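## Task

A yellow sponge lies on the floor beneath one of the desks. Move it onto the top surface of that same desk, resting directly on the desk rather than on any other item there. It must stay put without the robot holding it. The robot must not tip over or be left leaning, or the task fails.

## Robot and tools

ROBOT. A Hello Robot Stretch 4 with one arm. It has an omni-wheel base, a lift that runs up a mast, an arm that telescopes forward, a three-joint wrist and a two-finger gripper. It stands about 1.6 m tall, and no part of the base rim lies more than 0.23 m from the base origin. It carries four cameras: head_camera, head_left_camera, head_right_camera and wrist_camera. Loose objects may occasionally get a brief nudge from outside.

FRAMES. Base frame: origin on the floor below the base centre, x forward, y left, z up. hand_pose is reported in this frame. It is a fixed point between the open fingertips, and with all wrist joints at zero its axes line up with the base axes. The printed value can be slightly off. The odometry frame is the base frame as it was when the scene began. base_odometry comes only from wheel rotation, so wheel slip looks like travel. Its heading runs from -3.142 to 3.142, with left as positive.

execute_actions. "actions" is a list holding zero or one action. An empty list only reports state and images. An action may contain "base", "joints" or both, plus optional "pace" and "contact_limits". Alternatively it contains only {"end_of_arm": "enable_torque"}, which re-powers any wrist or gripper motor that shut itself off.
- "base" holds exactly one relative move, measured from where the base last reported itself. {"translate_m": d} drives straight, forward positive, -2 to 2 m. {"strafe_m": d} slides sideways, left positive, -2 to 2 m. {"rotate_rad": d} turns in place, counter-clockwise seen from above positive, -3.2 to 3.2 rad.
- "joints" is a single dictionary for the one arm, keyed by joint name. Every value is an absolute target, not an offset. The tolerance for counting as done is in brackets.
  - lift_m: 0 to 1.2 m (±0.004).
  - arm_m: 0 to 0.55 m extension (±0.004).
  - wrist_yaw_rad: -1.134 to 4.276 (±0.02). 0 points forward, positive turns left, 3.14 is folded back. Above 3.4 the arm may obstruct it.
  - wrist_pitch_rad: -1.117 to 4.259 (±0.05). 0 is level, 1.57 points straight down.
  - wrist_roll_rad: -1.117 to 4.259 (±0.02). At 0 the fingers sit at equal height. Positive turns clockwise as seen from behind the gripper.
  - gripper_m: -0.038 to 0.141 m. This is the gap between the empty fingertips; values below 0 press the fingers together.
  A joint target outside its range is clipped and carried out, and the result notes this. Unknown keys or any other invalid value reject the whole call, and nothing moves.
- "pace" is "slow", "default", "fast" or "max". Base top speeds at these paces are 0.1, 0.3, 0.4 and 0.6 m/s, and 1, 2, 3 and 4 rad/s. When the lift is above 0.2 m as the move starts, these are lowered further, reaching 0.3 m/s and 1 rad/s at lift 1.2 m. The wrist speed never changes with pace. No single action runs more than 15 s.
- "contact_limits" accepts only arm_m: 0 (gentlest) to 0.75 (firmest), with 0.5 as the default. It sets how much resistance stops the arm.
- "cameras": a list of camera names, or "all". Omitting it or passing null gives all cameras; [] gives none. The "pictures" line lists the returned images in order.
All motions in one action start together but may finish at different times. A joint or base left out of an action can still be driving toward an earlier target, and its status will not show this.

wait: "seconds" from 0 to 10. The robot keeps its last commands, and the result matches that of an empty action.

zoom_image: "camera" plus "region" [x0, y0, x1, y1] in pixels, with the origin at the top left and a size of at most 504 by 504. It works only on full images from the latest result.

finished_scene: "scene" is the current scene number. It ends the scene for good once the last command has been held, then reports whether the goal was met and gives the next task. The object must already be resting on the desk on its own.

RESULTS. base_status and joint_status show how each commanded motion ended:
- "done".
- "off_target": it stopped short and may still be pushing.
- "contact_stop_at_<key>": it hit something; that part holds or may go slack.
- "limit_stop_at_<name>", including own_body and tilt.
- "time_out".
- "torque_fault": the wrist or gripper motor is limp until enable_torque is sent.
If a call reports a stop, later calls in the same reply are skipped. on_its_own lists what was not commanded in the call; "held at" there means the target being held, not the actual position. lidar_m gives 12 distances in 30-degree sectors, starting straight ahead and going counter-clockwise (4th left, 7th behind, 10th right). "-" means nothing seen or closer than 0.25 m. The lidar covers from about 0.15 m up to robot height, so desk tops show up, but it can miss thin legs and clear objects. wrist_depth_mm is a 7x7 grid of depths from 100 to 2000 mm, read from the top left, and it includes the robot's own body. A gap of more than about 0.1 rad between turned_by_wheels and turned_by_imu points to a collision or slip. base_tilt is in degrees (forward and right are positive) and carries a fixed bias of up to about 1.5. motor_effort is in percent, with the peak during the action in brackets; both are noisy and biased.

GRIPPING. Command a gripper_m smaller than the object's width. Going further below the width squeezes harder and pulls the object toward the wrist. Neither the reading nor "done" proves that something is held; a firm grip usually shows as a clear change in gripper effort. If the fingertips jam against a surface, raise the lift.

START. To unfold the wrist, send lift_m 0.4 together with wrist_yaw_rad 0 in one action.

AVOID. Tilting the gripper upward (pitch below -0.2) while rolled (roll below -0.4 or above 4), which can cause self-collision stops. Turning or driving with more than 1 kg in the gripper and arm_m above 0.2, especially at fast or max pace. Hard or steady pushes, particularly with the lift high. Pressing the gripper into objects, which causes torque faults. Dropping, slamming or knocking things over. A robot tilted more than 6 degrees goes slack. The simulation keeps running while you compose a reply.

Each tool is called after "Emit:" in YAML: its name, and indented under it one key for each argument.

## Session

Emit:
execute_actions:
  actions: []

Scene clock: 0.00 s.
base_odometry: x=+0.000 y=+0.000 heading=+0.000 (m, m, rad; odometry frame)
turned_by_wheels: +0.000 (rad since the last result)
turned_by_imu: +0.000 (rad since the last result)
base_tilt: forward=+0.0 right=-0.3 (deg)
lidar_m: 1.08 1.24 1.04 1.03 1.19 2.11 1.34 0.76 0.62 0.62 0.74 1.27
base_status: not commanded
joint_positions: lift_m=+0.283 arm_m=-0.001 wrist_yaw_rad=+3.103 wrist_pitch_rad=-0.009 wrist_roll_rad=-0.015 gripper_m=+0.057
joint_status: not commanded
motor_effort: lift_m=+18 arm_m=+0 wrist_yaw_rad=+1 wrist_pitch_rad=-7 wrist_roll_rad=+0 gripper_m=-4 wheel_0=-1 wheel_1=+0 wheel_2=+1 (%)
hand_pose: x=-0.1149 y=+0.0984 z=+0.4634 quat_wxyz=(+0.019, +0.004, -0.007, +1.000) (m; base frame)
wrist_depth_mm: - 138 - - - - - / - 122 177 - - - - / - 127 182 - - - - / 137 140 1430 - - - - / 809 1078 1464 - - - 1921 / 809 1025 200 1499 196 1464 1464 / 809 931 1078 - 1098 991 1042
pictures: head_camera, head_left_camera, head_right_camera, wrist_camera
Images, in order (width x height): head_camera 420x560, head_left_camera 420x672, head_right_camera 420x672, wrist_camera 616x392.

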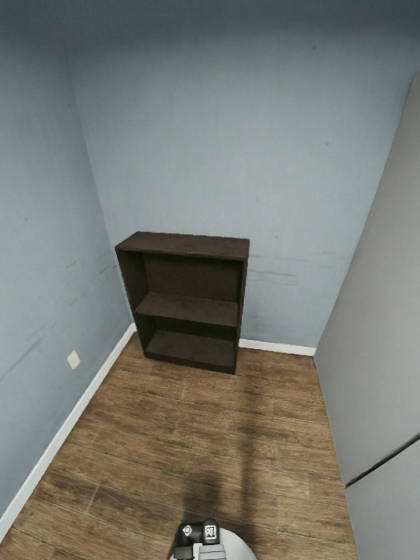

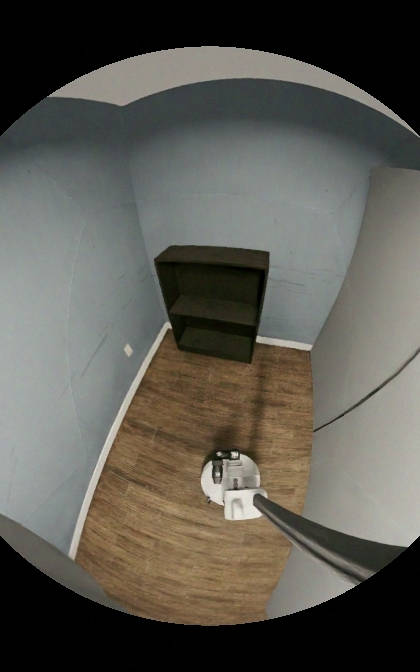

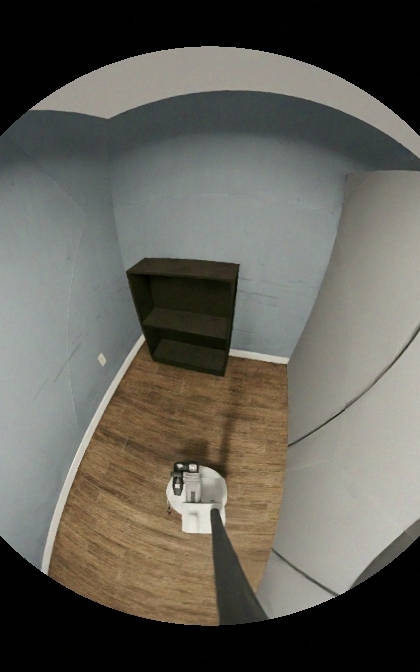

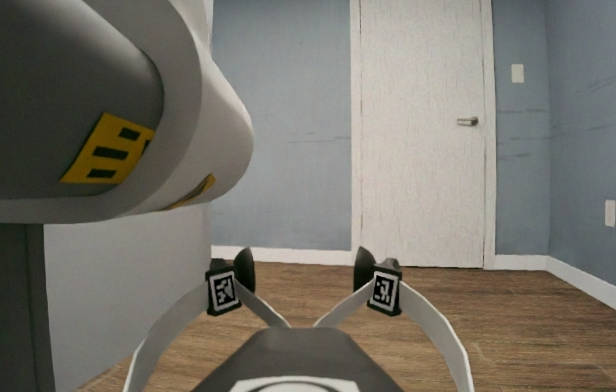

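Emit:
execute_actions:
  actions:
    - {"base":{"rotate_rad":3.0},"joints":{"lift_m":0.4,"wrist_yaw_rad":0},"pace":"fast"}
  cameras: ["head_camera","head_left_camera"]

Emit:
execute_actions:
  actions:
    - {"base":{"translate_m":1.2},"pace":"fast"}
  cameras: ["head_camera","head_left_camera"]

Scene clock: 2.43 s.
base_odometry: x=+0.000 y=+0.000 heading=+2.999 (m, m, rad; odometry frame)
turned_by_wheels: +2.999 (rad since the last result)
turned_by_imu: +3.092 (rad since the last result)
base_tilt: forward=+0.0 right=-0.3 (deg)
lidar_m: 2.28 0.80 0.62 0.61 0.70 1.10 1.09 1.20 1.06 1.04 1.14 1.76
base_status: done
joint_positions: lift_m=+0.400 arm_m=-0.001 wrist_yaw_rad=+0.000 wrist_pitch_rad=-0.009 wrist_roll_rad=-0.015 gripper_m=+0.057
joint_status: all done
motor_effort: lift_m=+20(22) arm_m=+0(0) wrist_yaw_rad=+0(8) wrist_pitch_rad=-7(7) wrist_roll_rad=+1(0) gripper_m=-8(5) wheel_0=-4(11) wheel_1=-1(12) wheel_2=-2(17) (%)
hand_pose: x=+0.4585 y=-0.0873 z=+0.5807 quat_wxyz=(+1.000, -0.007, -0.005, +0.000) (m; base frame)
wrist_depth_mm: 788 1060 - - - 1808 1756 / 798 1078 - - - 1921 1808 / 809 1078 - - - 1863 1756 / 809 1098 - - - 1921 1808 / 798 1098 - - - 1863 1756 / 798 1025 200 1921 197 1808 1661 / 788 960 1308 - 1308 1182 1255
pictures: head_camera, head_left_camera
Images, in order (width x height): head_camera 420x560, head_left_camera 420x672.

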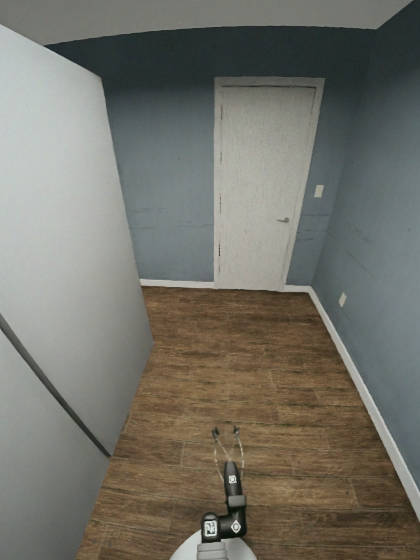

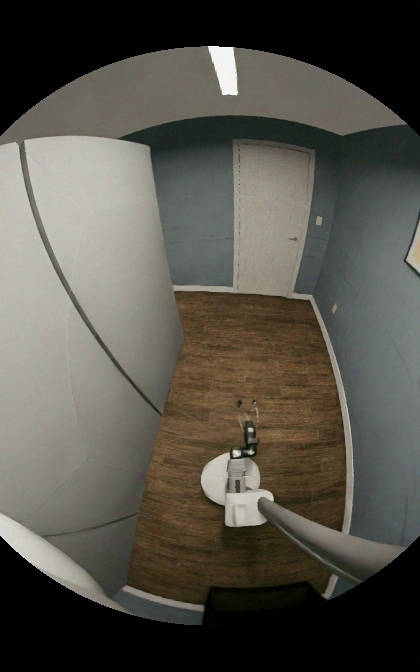

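Scene clock: 6.70 s.
base_odometry: x=-1.188 y=+0.169 heading=+3.000 (m, m, rad; odometry frame)
turned_by_wheels: +0.000 (rad since the last result)
turned_by_imu: -0.005 (rad since the last result)
base_tilt: forward=+0.0 right=-0.4 (deg)
lidar_m: 1.10 1.23 0.47 0.45 0.51 0.79 2.30 1.56 1.20 1.20 1.34 1.11
base_status: done
joint_positions: lift_m=+0.400 arm_m=-0.001 wrist_yaw_rad=+0.000 wrist_pitch_rad=-0.009 wrist_roll_rad=-0.015 gripper_m=+0.057
joint_status: not commanded
motor_effort: lift_m=+20(20) arm_m=+0(0) wrist_yaw_rad=+1(0) wrist_pitch_rad=-7(7) wrist_roll_rad=+2(2) gripper_m=-4(5) wheel_0=+3(10) wheel_1=+1(5) wheel_2=+0(16) (%)
hand_pose: x=+0.4585 y=-0.0874 z=+0.5807 quat_wxyz=(+1.000, -0.007, -0.005, +0.000) (m; base frame)
wrist_depth_mm: 1008 960 917 891 831 798 778 / 1008 976 917 891 854 820 798 / 1008 976 946 891 854 820 788 / 1008 976 931 904 854 831 798 / 1025 976 946 904 854 831 798 / 1042 991 200 904 197 820 798 / 1025 991 976 - 854 820 809
pictures: head_camera, head_left_camera
Images, in order (width x height): head_camera 420x560, head_left_camera 420x672.

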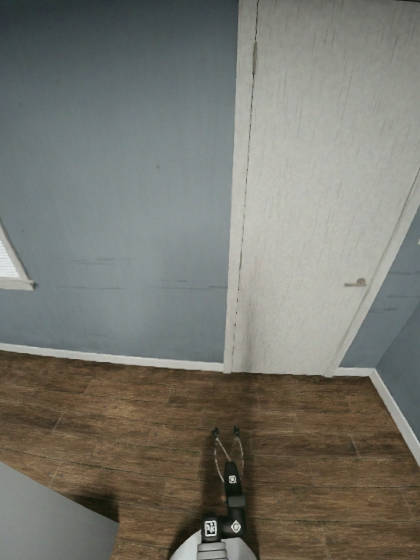

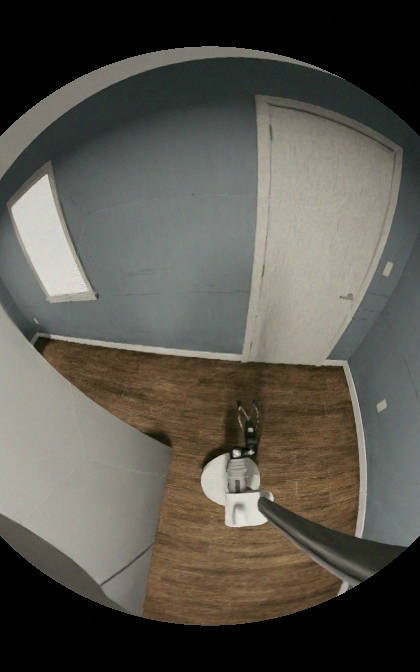

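Emit:
execute_actions:
  actions:
    - {"base":{"translate_m":0.55},"pace":"fast"}
  cameras: []

Emit:
execute_actions:
  actions:
    - {"base":{"rotate_rad":1.7},"pace":"fast"}
  cameras: []

Emit:
execute_actions:
  actions:
    - {"base":{"translate_m":1.0},"pace":"fast"}
  cameras: ["head_camera","head_left_camera"]

Scene clock: 9.50 s.
base_odometry: x=-1.732 y=+0.247 heading=+3.000 (m, m, rad; odometry frame)
turned_by_wheels: +0.000 (rad since the last result)
turned_by_imu: -0.002 (rad since the last result)
base_tilt: forward=+0.0 right=-0.3 (deg)
lidar_m: 0.55 0.63 0.97 0.93 0.53 0.68 3.01 1.62 1.30 1.27 0.72 0.53
base_status: done
joint_positions: lift_m=+0.400 arm_m=-0.001 wrist_yaw_rad=+0.000 wrist_pitch_rad=-0.009 wrist_roll_rad=-0.015 gripper_m=+0.057
joint_status: not commanded
motor_effort: lift_m=+20(20) arm_m=+0(0) wrist_yaw_rad=+0(1) wrist_pitch_rad=-7(7) wrist_roll_rad=+1(0) gripper_m=-6(2) wheel_0=+4(9) wheel_1=+2(6) wheel_2=-1(16) (%)
hand_pose: x=+0.4585 y=-0.0874 z=+0.5807 quat_wxyz=(+1.000, -0.007, -0.005, +0.000) (m; base frame)
wrist_depth_mm: 399 382 368 355 314 309 304 / 402 384 370 359 315 310 304 / 402 387 373 359 317 314 307 / 404 389 377 362 319 314 309 / 407 392 373 359 315 317 310 / 410 394 200 362 196 317 312 / 413 394 382 - 320 319 314
pictures: none
No camera images: the call's "cameras" was empty. Leave "cameras" out to get every camera's image.

Scene clock: 11.30 s.
base_odometry: x=-1.732 y=+0.247 heading=-1.583 (m, m, rad; odometry frame)
turned_by_wheels: +1.700 (rad since the last result)
turned_by_imu: +1.752 (rad since the last result)
base_tilt: forward=+0.0 right=-0.3 (deg)
lidar_m: 0.72 0.54 0.86 2.52 1.45 1.26 1.09 0.64 0.55 0.56 0.68 1.23
base_status: done
joint_positions: lift_m=+0.400 arm_m=-0.001 wrist_yaw_rad=+0.000 wrist_pitch_rad=-0.009 wrist_roll_rad=-0.015 gripper_m=+0.057
joint_status: not commanded
motor_effort: lift_m=+20(20) arm_m=+0(0) wrist_yaw_rad=+0(0) wrist_pitch_rad=-7(7) wrist_roll_rad=+2(1) gripper_m=-3(7) wheel_0=-4(11) wheel_1=+0(11) wheel_2=-2(15) (%)
hand_pose: x=+0.4585 y=-0.0874 z=+0.5807 quat_wxyz=(+1.000, -0.007, -0.005, +0.000) (m; base frame)
wrist_depth_mm: 379 492 - - - - 1430 / 379 500 - - - - 1464 / 384 496 - - - - 1430 / 387 504 - - - - 1430 / 389 496 640 - - - 1430 / 384 477 200 1808 196 1756 1430 / 382 449 676 - 1281 1182 1229
pictures: none
No camera images: the call's "cameras" was empty. Leave "cameras" out to get every camera's image.

Scene clock: 14.63 s.
base_odometry: x=-1.796 y=-0.592 heading=-1.305 (m, m, rad; odometry frame)
turned_by_wheels: +0.279 (rad since the last result)
turned_by_imu: +0.396 (rad since the last result)
base_tilt: forward=+0.0 right=-0.4 (deg)
lidar_m: 1.97 0.25 0.39 0.25 0.35 1.83 0.91 0.72 0.72 0.80 1.16 1.77
base_status: translate_m contact_stop (by the wheels' count: +0.832 of +1.000)
joint_positions: lift_m=+0.400 arm_m=-0.001 wrist_yaw_rad=+0.000 wrist_pitch_rad=-0.009 wrist_roll_rad=-0.015 gripper_m=+0.057
joint_status: not commanded
on_its_own: the wheels are slack since a contact_stop
motor_effort: lift_m=+19(20) arm_m=+0(0) wrist_yaw_rad=+1(5) wrist_pitch_rad=-7(8) wrist_roll_rad=+2(1) gripper_m=-5(6) wheel_0=+0(11) wheel_1=+0(31) wheel_2=+0(26) (%)
hand_pose: x=+0.4585 y=-0.0874 z=+0.5808 quat_wxyz=(+1.000, -0.007, -0.005, +0.000) (m; base frame)
wrist_depth_mm: - - - - - - 1921 / - - - - - - 1808 / - - - - - - 1808 / - - - - - - 1863 / - - - - - - 1921 / 1661 1808 200 1808 197 1756 1661 / 1255 1160 1308 - 1308 1182 1255
pictures: head_camera, head_left_camera
Images, in order (width x height): head_camera 420x560, head_left_camera 420x672.

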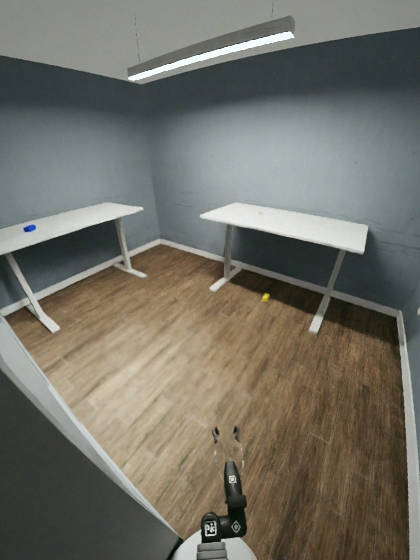

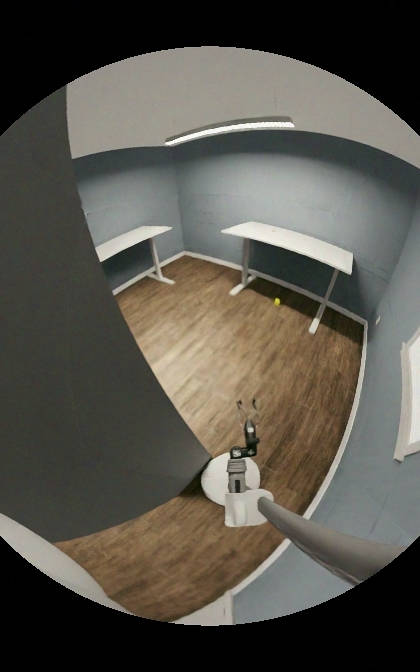

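Emit:
execute_actions:
  actions:
    - {"base":{"strafe_m":-0.2}}
  cameras: []

Emit:
execute_actions:
  actions:
    - {"base":{"translate_m":0.9},"joints":{"lift_m":0.15,"wrist_pitch_rad":0.9,"gripper_m":0.13},"pace":"fast"}
  cameras: []

Emit:
execute_actions:
  actions:
    - {"base":{"rotate_rad":-0.3}}
  cameras: ["head_camera","wrist_camera"]

Scene clock: 16.67 s.
base_odometry: x=-1.989 y=-0.644 heading=-1.304 (m, m, rad; odometry frame)
turned_by_wheels: +0.000 (rad since the last result)
turned_by_imu: +0.001 (rad since the last result)
base_tilt: forward=+0.0 right=-0.3 (deg)
lidar_m: 1.87 2.34 0.35 0.36 0.61 1.40 0.71 0.55 0.55 0.62 0.92 1.66
base_status: done
joint_positions: lift_m=+0.400 arm_m=-0.001 wrist_yaw_rad=+0.000 wrist_pitch_rad=-0.009 wrist_roll_rad=-0.015 gripper_m=+0.057
joint_status: not commanded
motor_effort: lift_m=+18(18) arm_m=+0(0) wrist_yaw_rad=+1(1) wrist_pitch_rad=-7(7) wrist_roll_rad=-2(2) gripper_m=-6(10) wheel_0=+4(11) wheel_1=-1(12) wheel_2=+0(0) (%)
hand_pose: x=+0.4585 y=-0.0874 z=+0.5808 quat_wxyz=(+1.000, -0.007, -0.005, +0.000) (m; base frame)
wrist_depth_mm: - - - - - - 1756 / - - - - - - 1708 / - - - - - 1983 1756 / - - - - - - 1756 / - - - - - - 1808 / 1756 1756 200 1863 196 1756 1464 / 1281 1205 1336 - 1308 1205 1229
pictures: none
No camera images: the call's "cameras" was empty. Leave "cameras" out to get every camera's image.

Scene clock: 20.20 s.
base_odometry: x=-1.751 y=-1.512 heading=-1.304 (m, m, rad; odometry frame)
turned_by_wheels: +0.001 (rad since the last result)
turned_by_imu: -0.003 (rad since the last result)
base_tilt: forward=+0.0 right=-0.3 (deg)
lidar_m: 1.03 1.80 1.78 0.98 0.75 0.74 1.44 1.09 1.09 1.20 0.96 0.94
base_status: done
joint_positions: lift_m=+0.150 arm_m=-0.001 wrist_yaw_rad=+0.000 wrist_pitch_rad=+0.901 wrist_roll_rad=-0.015 gripper_m=+0.130
joint_status: all done
motor_effort: lift_m=+16(17) arm_m=+0(0) wrist_yaw_rad=+1(2) wrist_pitch_rad=-4(3) wrist_roll_rad=+1(1) gripper_m=-4(5) wheel_0=+4(9) wheel_1=+3(8) wheel_2=+0(16) (%)
hand_pose: x=+0.3490 y=-0.0874 z=+0.1022 quat_wxyz=(+0.900, -0.007, +0.436, +0.003) (m; base frame)
wrist_depth_mm: 574 580 574 564 574 580 574 / 508 504 500 492 496 496 500 / 436 436 430 433 433 430 433 / 384 387 387 384 387 384 384 / 345 347 347 347 347 345 343 / 312 307 304 315 304 307 310 / 289 287 294 - 293 285 287
pictures: none
No camera images: the call's "cameras" was empty. Leave "cameras" out to get every camera's image.

Scene clock: 21.27 s.
base_odometry: x=-1.751 y=-1.512 heading=-1.603 (m, m, rad; odometry frame)
turned_by_wheels: -0.299 (rad since the last result)
turned_by_imu: -0.308 (rad since the last result)
base_tilt: forward=+0.1 right=-0.4 (deg)
lidar_m: 0.98 1.23 1.76 1.30 0.83 0.73 0.75 1.24 1.08 1.10 1.04 0.91
base_status: done
joint_positions: lift_m=+0.150 arm_m=-0.001 wrist_yaw_rad=+0.000 wrist_pitch_rad=+0.901 wrist_roll_rad=-0.015 gripper_m=+0.130
joint_status: not commanded
motor_effort: lift_m=+15(15) arm_m=+0(0) wrist_yaw_rad=+1(1) wrist_pitch_rad=-5(5) wrist_roll_rad=+1(0) gripper_m=-3(2) wheel_0=+5(8) wheel_1=+4(8) wheel_2=+5(9) (%)
hand_pose: x=+0.3490 y=-0.0874 z=+0.1022 quat_wxyz=(+0.900, -0.007, +0.436, +0.003) (m; base frame)
wrist_depth_mm: 580 585 574 564 574 574 574 / 508 504 500 496 496 500 504 / 439 436 433 433 430 433 433 / 387 384 387 387 382 384 384 / 343 345 347 345 347 345 343 / 314 309 304 317 303 307 312 / 290 287 291 - 293 286 289
pictures: head_camera, wrist_camera
Images, in order (width x height): head_camera 420x560, wrist_camera 616x392.

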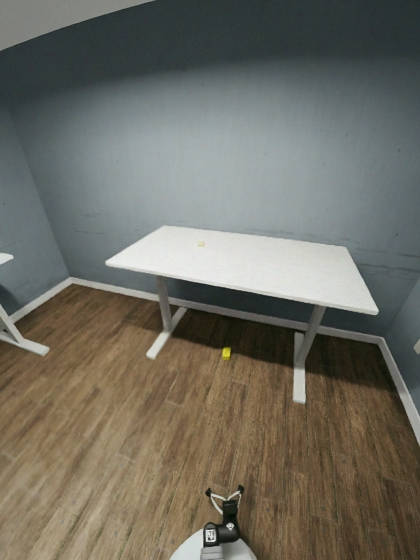

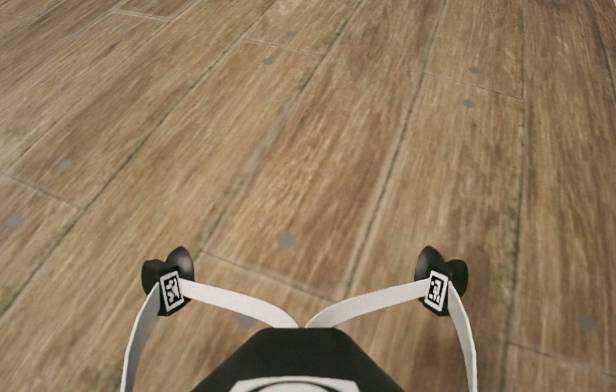

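Sponge about 1.2 m ahead.

Emit:
execute_actions:
  actions:
    - {"base":{"translate_m":0.4},"joints":{"arm_m":0.25},"pace":"fast"}
  cameras: ["head_camera","wrist_camera"]

Scene clock: 27.37 s.
base_odometry: x=-1.764 y=-1.912 heading=-1.602 (m, m, rad; odometry frame)
turned_by_wheels: +0.000 (rad since the last result)
turned_by_imu: +0.000 (rad since the last result)
base_tilt: forward=+0.1 right=-0.3 (deg)
lidar_m: 0.59 0.77 1.63 1.63 1.25 1.12 1.14 1.37 1.22 1.25 0.64 0.58
base_status: done
joint_positions: lift_m=+0.150 arm_m=+0.249 wrist_yaw_rad=+0.000 wrist_pitch_rad=+0.901 wrist_roll_rad=-0.015 gripper_m=+0.130
joint_status: all done
motor_effort: lift_m=+15(16) arm_m=+8(9) wrist_yaw_rad=+1(1) wrist_pitch_rad=-4(5) wrist_roll_rad=+1(1) gripper_m=-6(0) wheel_0=+4(10) wheel_1=+1(6) wheel_2=+1(15) (%)
hand_pose: x=+0.5986 y=-0.0874 z=+0.1022 quat_wxyz=(+0.900, -0.007, +0.436, +0.003) (m; base frame)
wrist_depth_mm: 554 580 569 569 564 569 569 / 504 496 496 492 436 496 496 / 436 433 430 430 427 430 430 / 384 384 384 382 382 382 379 / 345 345 345 345 343 343 343 / 310 306 303 312 303 306 310 / 287 286 291 - 291 283 287
pictures: head_camera, wrist_camera
Images, in order (width x height): head_camera 420x560, wrist_camera 616x392.

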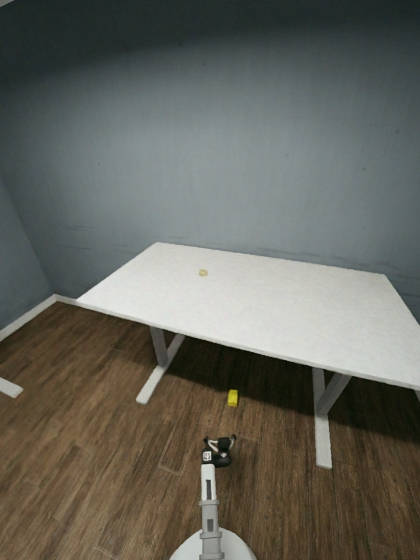

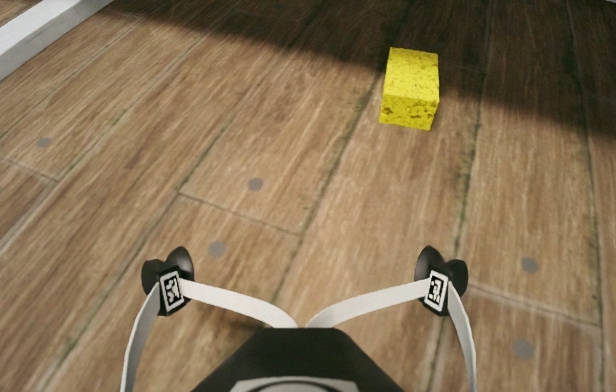

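Emit:
execute_actions:
  actions:
    - {"base":{"strafe_m":-0.115},"joints":{"arm_m":0.4,"lift_m":0.1}}
  cameras: ["wrist_camera"]

Scene clock: 29.07 s.
base_odometry: x=-1.879 y=-1.908 heading=-1.602 (m, m, rad; odometry frame)
turned_by_wheels: +0.000 (rad since the last result)
turned_by_imu: +0.001 (rad since the last result)
base_tilt: forward=+0.0 right=-0.4 (deg)
lidar_m: 0.55 0.73 1.74 1.76 1.28 1.14 1.17 1.26 1.12 1.17 0.60 0.52
base_status: done
joint_positions: lift_m=+0.100 arm_m=+0.399 wrist_yaw_rad=+0.000 wrist_pitch_rad=+0.901 wrist_roll_rad=-0.015 gripper_m=+0.130
joint_status: all done
motor_effort: lift_m=+15(17) arm_m=+8(11) wrist_yaw_rad=+1(1) wrist_pitch_rad=-5(4) wrist_roll_rad=+0(1) gripper_m=-2(2) wheel_0=+3(10) wheel_1=-1(8) wheel_2=+0(0) (%)
hand_pose: x=+0.7485 y=-0.0874 z=+0.0522 quat_wxyz=(+0.900, -0.007, +0.436, +0.003) (m; base frame)
wrist_depth_mm: 484 484 480 477 477 484 480 / 421 415 413 410 413 413 418 / 366 364 359 300 359 362 362 / 324 320 322 309 320 320 320 / 289 290 291 290 289 287 287 / 260 257 254 264 252 257 260 / 243 239 245 - 244 237 -
pictures: wrist_camera
Images, in order (width x height): wrist_camera 616x392.

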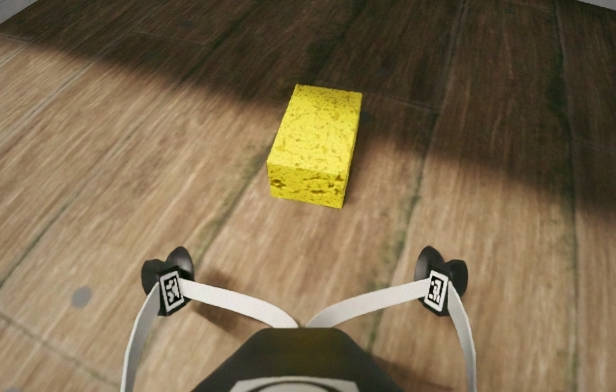

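Emit:
execute_actions:
  actions:
    - {"joints":{"arm_m":0.51,"lift_m":0.075}}
  cameras: ["wrist_camera"]

Emit:
execute_actions:
  actions:
    - {"joints":{"gripper_m":0.03}}
  cameras: []

Emit:
execute_actions:
  actions:
    - {"joints":{"lift_m":0.2,"arm_m":0.0}}
  cameras: ["wrist_camera"]

Emit:
execute_actions:
  actions:
    - {"joints":{"lift_m":1.0},"pace":"fast"}
  cameras: ["head_camera","wrist_camera"]

Scene clock: 30.50 s.
base_odometry: x=-1.879 y=-1.908 heading=-1.602 (m, m, rad; odometry frame)
turned_by_wheels: +0.000 (rad since the last result)
turned_by_imu: +0.001 (rad since the last result)
base_tilt: forward=+0.1 right=-0.3 (deg)
lidar_m: 0.55 0.70 1.75 1.76 1.28 1.17 1.17 1.22 1.11 1.17 0.60 0.52
base_status: not commanded
joint_positions: lift_m=+0.075 arm_m=+0.509 wrist_yaw_rad=+0.000 wrist_pitch_rad=+0.901 wrist_roll_rad=-0.015 gripper_m=+0.130
joint_status: all done
motor_effort: lift_m=+15(16) arm_m=+8(10) wrist_yaw_rad=+1(1) wrist_pitch_rad=-4(4) wrist_roll_rad=+1(1) gripper_m=-2(2) wheel_0=+3(3) wheel_1=-1(1) wheel_2=+0(0) (%)
hand_pose: x=+0.8585 y=-0.0874 z=+0.0272 quat_wxyz=(+0.900, -0.007, +0.436, +0.003) (m; base frame)
wrist_depth_mm: 436 436 433 430 430 436 433 / 384 377 373 373 373 377 377 / 330 327 329 324 325 327 327 / 291 291 290 236 286 290 290 / 260 262 262 212 257 260 260 / 236 233 229 196 229 232 235 / 218 216 221 - 221 216 -
pictures: wrist_camera
Images, in order (width x height): wrist_camera 616x392.

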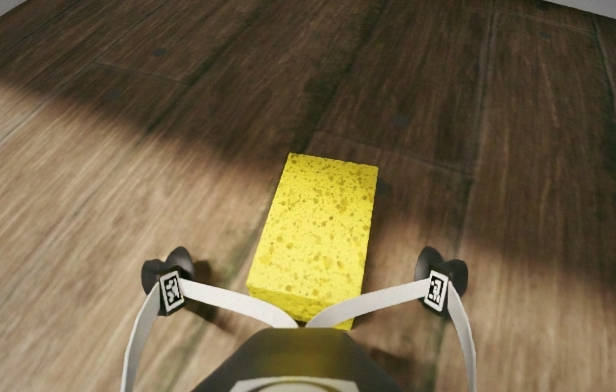

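Scene clock: 32.43 s.
base_odometry: x=-1.879 y=-1.908 heading=-1.602 (m, m, rad; odometry frame)
turned_by_wheels: +0.000 (rad since the last result)
turned_by_imu: +0.001 (rad since the last result)
base_tilt: forward=+0.0 right=-0.4 (deg)
lidar_m: 0.55 0.70 1.75 1.77 1.31 1.16 1.17 1.23 1.12 1.16 0.60 0.53
base_status: not commanded
joint_positions: lift_m=+0.075 arm_m=+0.509 wrist_yaw_rad=+0.000 wrist_pitch_rad=+0.901 wrist_roll_rad=-0.015 gripper_m=+0.030
joint_status: all done
motor_effort: lift_m=+15(15) arm_m=+8(8) wrist_yaw_rad=+1(1) wrist_pitch_rad=-5(5) wrist_roll_rad=+1(1) gripper_m=-22(22) wheel_0=+3(3) wheel_1=-1(2) wheel_2=+0(1) (%)
hand_pose: x=+0.8585 y=-0.0874 z=+0.0272 quat_wxyz=(+0.900, -0.007, +0.436, +0.003) (m; base frame)
wrist_depth_mm: 439 439 430 430 430 439 436 / 382 375 375 370 373 377 379 / 329 329 325 325 327 325 327 / 291 291 291 229 289 289 289 / 260 262 262 205 262 262 259 / 236 236 192 190 194 236 236 / 219 216 221 - 220 215 -
pictures: none
No camera images: the call's "cameras" was empty. Leave "cameras" out to get every camera's image.

Scene clock: 35.00 s.
base_odometry: x=-1.879 y=-1.908 heading=-1.602 (m, m, rad; odometry frame)
turned_by_wheels: +0.000 (rad since the last result)
turned_by_imu: +0.001 (rad since the last result)
base_tilt: forward=+0.0 right=-0.3 (deg)
lidar_m: 0.55 0.68 1.75 1.77 1.31 1.15 1.18 1.24 1.12 1.17 0.59 0.43
base_status: not commanded
joint_positions: lift_m=+0.200 arm_m=+0.001 wrist_yaw_rad=+0.000 wrist_pitch_rad=+0.902 wrist_roll_rad=-0.015 gripper_m=+0.030
joint_status: all done
motor_effort: lift_m=+21(22) arm_m=-8(9) wrist_yaw_rad=+1(0) wrist_pitch_rad=-6(6) wrist_roll_rad=+1(0) gripper_m=-20(18) wheel_0=+3(3) wheel_1=-1(1) wheel_2=+0(0) (%)
hand_pose: x=+0.3513 y=-0.0874 z=+0.1517 quat_wxyz=(+0.900, -0.007, +0.436, +0.003) (m; base frame)
wrist_depth_mm: 676 676 661 661 654 661 661 / 580 580 569 569 574 580 574 / 508 500 500 496 504 504 500 / 449 445 445 229 445 445 442 / 402 402 402 204 402 399 399 / 362 362 193 190 194 359 359 / 336 332 338 - 338 330 334
pictures: wrist_camera
Images, in order (width x height): wrist_camera 616x392.

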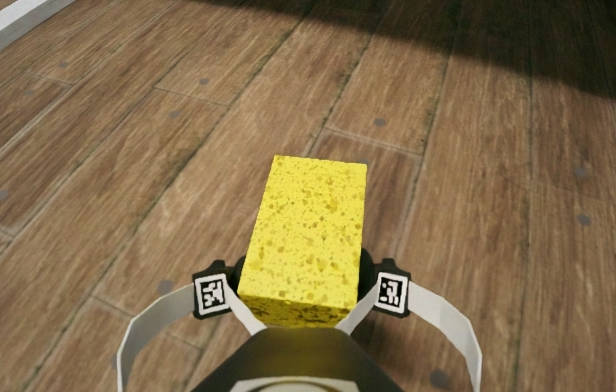

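Scene clock: 38.10 s.
base_odometry: x=-1.879 y=-1.908 heading=-1.602 (m, m, rad; odometry frame)
turned_by_wheels: +0.000 (rad since the last result)
turned_by_imu: +0.001 (rad since the last result)
base_tilt: forward=+0.0 right=-0.4 (deg)
lidar_m: 0.55 0.72 1.75 1.76 1.26 1.16 1.17 1.27 1.11 1.15 0.57 0.53
base_status: not commanded
joint_positions: lift_m=+1.000 arm_m=+0.001 wrist_yaw_rad=+0.000 wrist_pitch_rad=+0.902 wrist_roll_rad=-0.015 gripper_m=+0.030
joint_status: all done
motor_effort: lift_m=+21(23) arm_m=-8(8) wrist_yaw_rad=+1(1) wrist_pitch_rad=-6(6) wrist_roll_rad=+0(3) gripper_m=-20(20) wheel_0=+3(3) wheel_1=-1(1) wheel_2=+0(0) (%)
hand_pose: x=+0.3513 y=-0.0874 z=+0.9517 quat_wxyz=(+0.900, -0.007, +0.436, +0.003) (m; base frame)
wrist_depth_mm: 1756 433 397 387 389 397 389 / 1808 1708 1576 1397 349 338 340 / 1576 1537 1576 1499 1430 1308 317 / 1430 1366 1397 229 1397 1366 1255 / 1255 1255 1281 204 1255 1229 1255 / 1160 1160 192 190 193 1138 1138 / 1060 1042 1078 - 1078 1042 1042
pictures: head_camera, wrist_camera
Images, in order (width x height): head_camera 420x560, wrist_camera 616x392.

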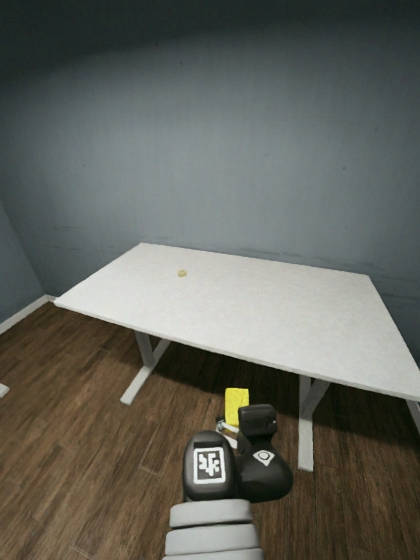

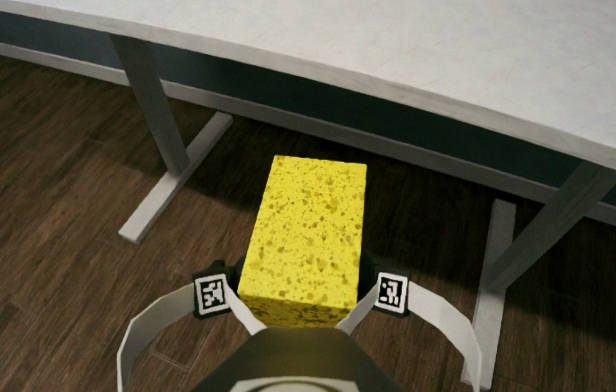

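Emit:
execute_actions:
  actions:
    - {"joints":{"lift_m":1.1}}
  cameras: []

Emit:
execute_actions:
  actions:
    - {"joints":{"arm_m":0.4}}
  cameras: ["wrist_camera"]

Scene clock: 39.63 s.
base_odometry: x=-1.879 y=-1.908 heading=-1.602 (m, m, rad; odometry frame)
turned_by_wheels: +0.000 (rad since the last result)
turned_by_imu: +0.001 (rad since the last result)
base_tilt: forward=+0.1 right=-0.3 (deg)
lidar_m: 0.54 0.70 1.76 1.77 1.30 1.15 1.18 1.26 1.10 1.17 0.59 0.53
base_status: not commanded
joint_positions: lift_m=+1.100 arm_m=+0.001 wrist_yaw_rad=+0.000 wrist_pitch_rad=+0.902 wrist_roll_rad=-0.015 gripper_m=+0.030
joint_status: all done
motor_effort: lift_m=+21(21) arm_m=-8(8) wrist_yaw_rad=+1(1) wrist_pitch_rad=-6(5) wrist_roll_rad=+1(0) gripper_m=-19(24) wheel_0=+3(3) wheel_1=-1(1) wheel_2=+0(0) (%)
hand_pose: x=+0.3513 y=-0.0874 z=+1.0517 quat_wxyz=(+0.900, -0.007, +0.436, +0.003) (m; base frame)
wrist_depth_mm: 580 574 574 569 564 574 569 / 1921 530 496 492 492 496 496 / 1756 1708 1661 455 433 430 433 / 1537 1537 1537 229 1499 402 382 / 1366 1366 1366 204 1366 1336 1281 / 1229 1255 192 190 194 1205 1229 / 1160 1138 1138 - 1160 1118 1138
pictures: none
No camera images: the call's "cameras" was empty. Leave "cameras" out to get every camera's image.

Scene clock: 41.93 s.
base_odometry: x=-1.879 y=-1.908 heading=-1.602 (m, m, rad; odometry frame)
turned_by_wheels: +0.000 (rad since the last result)
turned_by_imu: +0.001 (rad since the last result)
base_tilt: forward=+0.0 right=-0.3 (deg)
lidar_m: 0.55 0.72 1.73 1.76 1.30 1.18 1.18 1.27 1.12 1.17 0.59 0.55
base_status: not commanded
joint_positions: lift_m=+1.100 arm_m=+0.399 wrist_yaw_rad=+0.000 wrist_pitch_rad=+0.901 wrist_roll_rad=-0.015 gripper_m=+0.030
joint_status: all done
motor_effort: lift_m=+21(21) arm_m=+8(9) wrist_yaw_rad=+0(0) wrist_pitch_rad=-5(6) wrist_roll_rad=+1(1) gripper_m=-22(17) wheel_0=+3(3) wheel_1=-1(1) wheel_2=+0(0) (%)
hand_pose: x=+0.7485 y=-0.0874 z=+1.0517 quat_wxyz=(+0.900, -0.007, +0.436, +0.003) (m; base frame)
wrist_depth_mm: 574 574 564 559 569 574 569 / 500 496 492 488 488 492 496 / 433 430 430 427 427 430 427 / 384 382 382 229 379 382 379 / 343 343 345 204 342 343 343 / 310 312 193 190 194 312 310 / 289 283 290 - 290 285 286
pictures: wrist_camera
Images, in order (width x height): wrist_camera 616x392.

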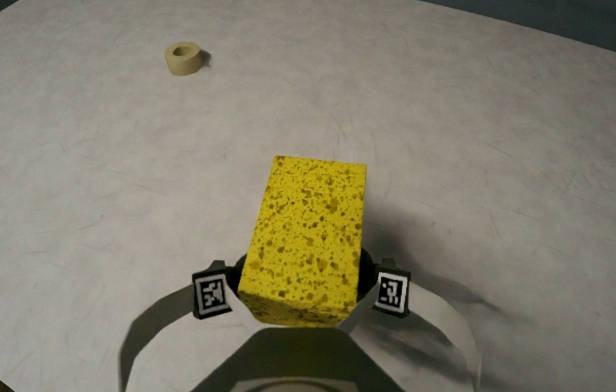

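Matches lift 0.15 → desk 0.95.

Emit:
execute_actions:
  actions:
    - {"joints":{"lift_m":1.03}}
  cameras: []

Emit:
execute_actions:
  actions:
    - {"joints":{"gripper_m":0.12}}
  cameras: []

Emit:
execute_actions:
  actions:
    - {"joints":{"lift_m":1.12}}
  cameras: ["wrist_camera"]

Emit:
finished_scene:
  scene: 1

Scene clock: 43.37 s.
base_odometry: x=-1.879 y=-1.908 heading=-1.602 (m, m, rad; odometry frame)
turned_by_wheels: +0.000 (rad since the last result)
turned_by_imu: +0.001 (rad since the last result)
base_tilt: forward=+0.1 right=-0.3 (deg)
lidar_m: 0.57 0.70 1.76 1.75 1.29 1.16 1.19 1.27 1.12 1.16 0.56 0.54
base_status: not commanded
joint_positions: lift_m=+1.030 arm_m=+0.399 wrist_yaw_rad=+0.000 wrist_pitch_rad=+0.901 wrist_roll_rad=-0.015 gripper_m=+0.030
joint_status: all done
motor_effort: lift_m=+15(19) arm_m=+8(8) wrist_yaw_rad=+1(0) wrist_pitch_rad=-4(4) wrist_roll_rad=+1(1) gripper_m=-21(19) wheel_0=+3(3) wheel_1=-1(1) wheel_2=+0(0) (%)
hand_pose: x=+0.7485 y=-0.0874 z=+0.9822 quat_wxyz=(+0.900, -0.007, +0.436, +0.003) (m; base frame)
wrist_depth_mm: 449 439 436 439 436 445 442 / 392 389 382 379 379 382 387 / 338 336 334 334 332 334 334 / 297 298 297 229 297 297 296 / 267 267 267 204 267 267 265 / 241 242 192 190 194 241 240 / 224 220 225 - 225 220 -
pictures: none
No camera images: the call's "cameras" was empty. Leave "cameras" out to get every camera's image.

Scene clock: 45.13 s.
base_odometry: x=-1.879 y=-1.908 heading=-1.602 (m, m, rad; odometry frame)
turned_by_wheels: +0.000 (rad since the last result)
turned_by_imu: +0.001 (rad since the last result)
base_tilt: forward=+0.1 right=-0.3 (deg)
lidar_m: 0.55 0.72 1.74 1.77 1.29 1.15 1.17 1.27 1.11 1.15 0.59 0.54
base_status: not commanded
joint_positions: lift_m=+1.030 arm_m=+0.399 wrist_yaw_rad=+0.000 wrist_pitch_rad=+0.901 wrist_roll_rad=-0.015 gripper_m=+0.120
joint_status: all done
motor_effort: lift_m=+15(15) arm_m=+8(8) wrist_yaw_rad=+1(0) wrist_pitch_rad=-4(4) wrist_roll_rad=+0(1) gripper_m=-4(21) wheel_0=+3(3) wheel_1=-1(2) wheel_2=+0(0) (%)
hand_pose: x=+0.7485 y=-0.0874 z=+0.9822 quat_wxyz=(+0.900, -0.007, +0.436, +0.003) (m; base frame)
wrist_depth_mm: 449 442 439 439 439 442 442 / 389 384 384 382 382 384 387 / 338 336 334 332 334 332 334 / 298 298 297 242 291 296 297 / 267 266 268 218 262 266 265 / 240 238 235 202 234 237 240 / 224 222 227 - 225 221 -
pictures: none
No camera images: the call's "cameras" was empty. Leave "cameras" out to get every camera's image.

Scene clock: 46.50 s.
base_odometry: x=-1.879 y=-1.908 heading=-1.602 (m, m, rad; odometry frame)
turned_by_wheels: +0.000 (rad since the last result)
turned_by_imu: +0.001 (rad since the last result)
base_tilt: forward=+0.0 right=-0.3 (deg)
lidar_m: 0.54 0.71 1.77 1.77 1.31 1.14 1.17 1.25 1.10 1.17 0.60 0.54
base_status: not commanded
joint_positions: lift_m=+1.120 arm_m=+0.399 wrist_yaw_rad=+0.000 wrist_pitch_rad=+0.901 wrist_roll_rad=-0.015 gripper_m=+0.120
joint_status: all done
motor_effort: lift_m=+21(23) arm_m=+8(8) wrist_yaw_rad=+0(1) wrist_pitch_rad=-5(4) wrist_roll_rad=+1(1) gripper_m=-5(1) wheel_0=+3(3) wheel_1=-1(2) wheel_2=+0(0) (%)
hand_pose: x=+0.7485 y=-0.0874 z=+1.0717 quat_wxyz=(+0.900, -0.007, +0.436, +0.003) (m; base frame)
wrist_depth_mm: 609 603 603 603 597 609 621 / 535 525 517 521 521 525 530 / 462 459 455 452 455 455 455 / 407 407 407 407 404 404 404 / 366 366 368 322 366 364 362 / 330 325 322 287 320 325 329 / 306 301 309 - 309 303 304
pictures: wrist_camera
Images, in order (width x height): wrist_camera 616x392.

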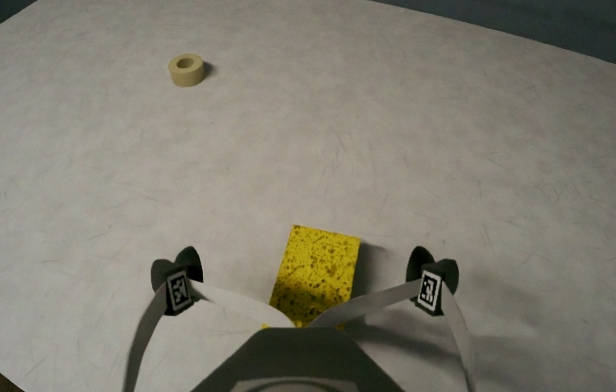

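The scene is finished: the task was done.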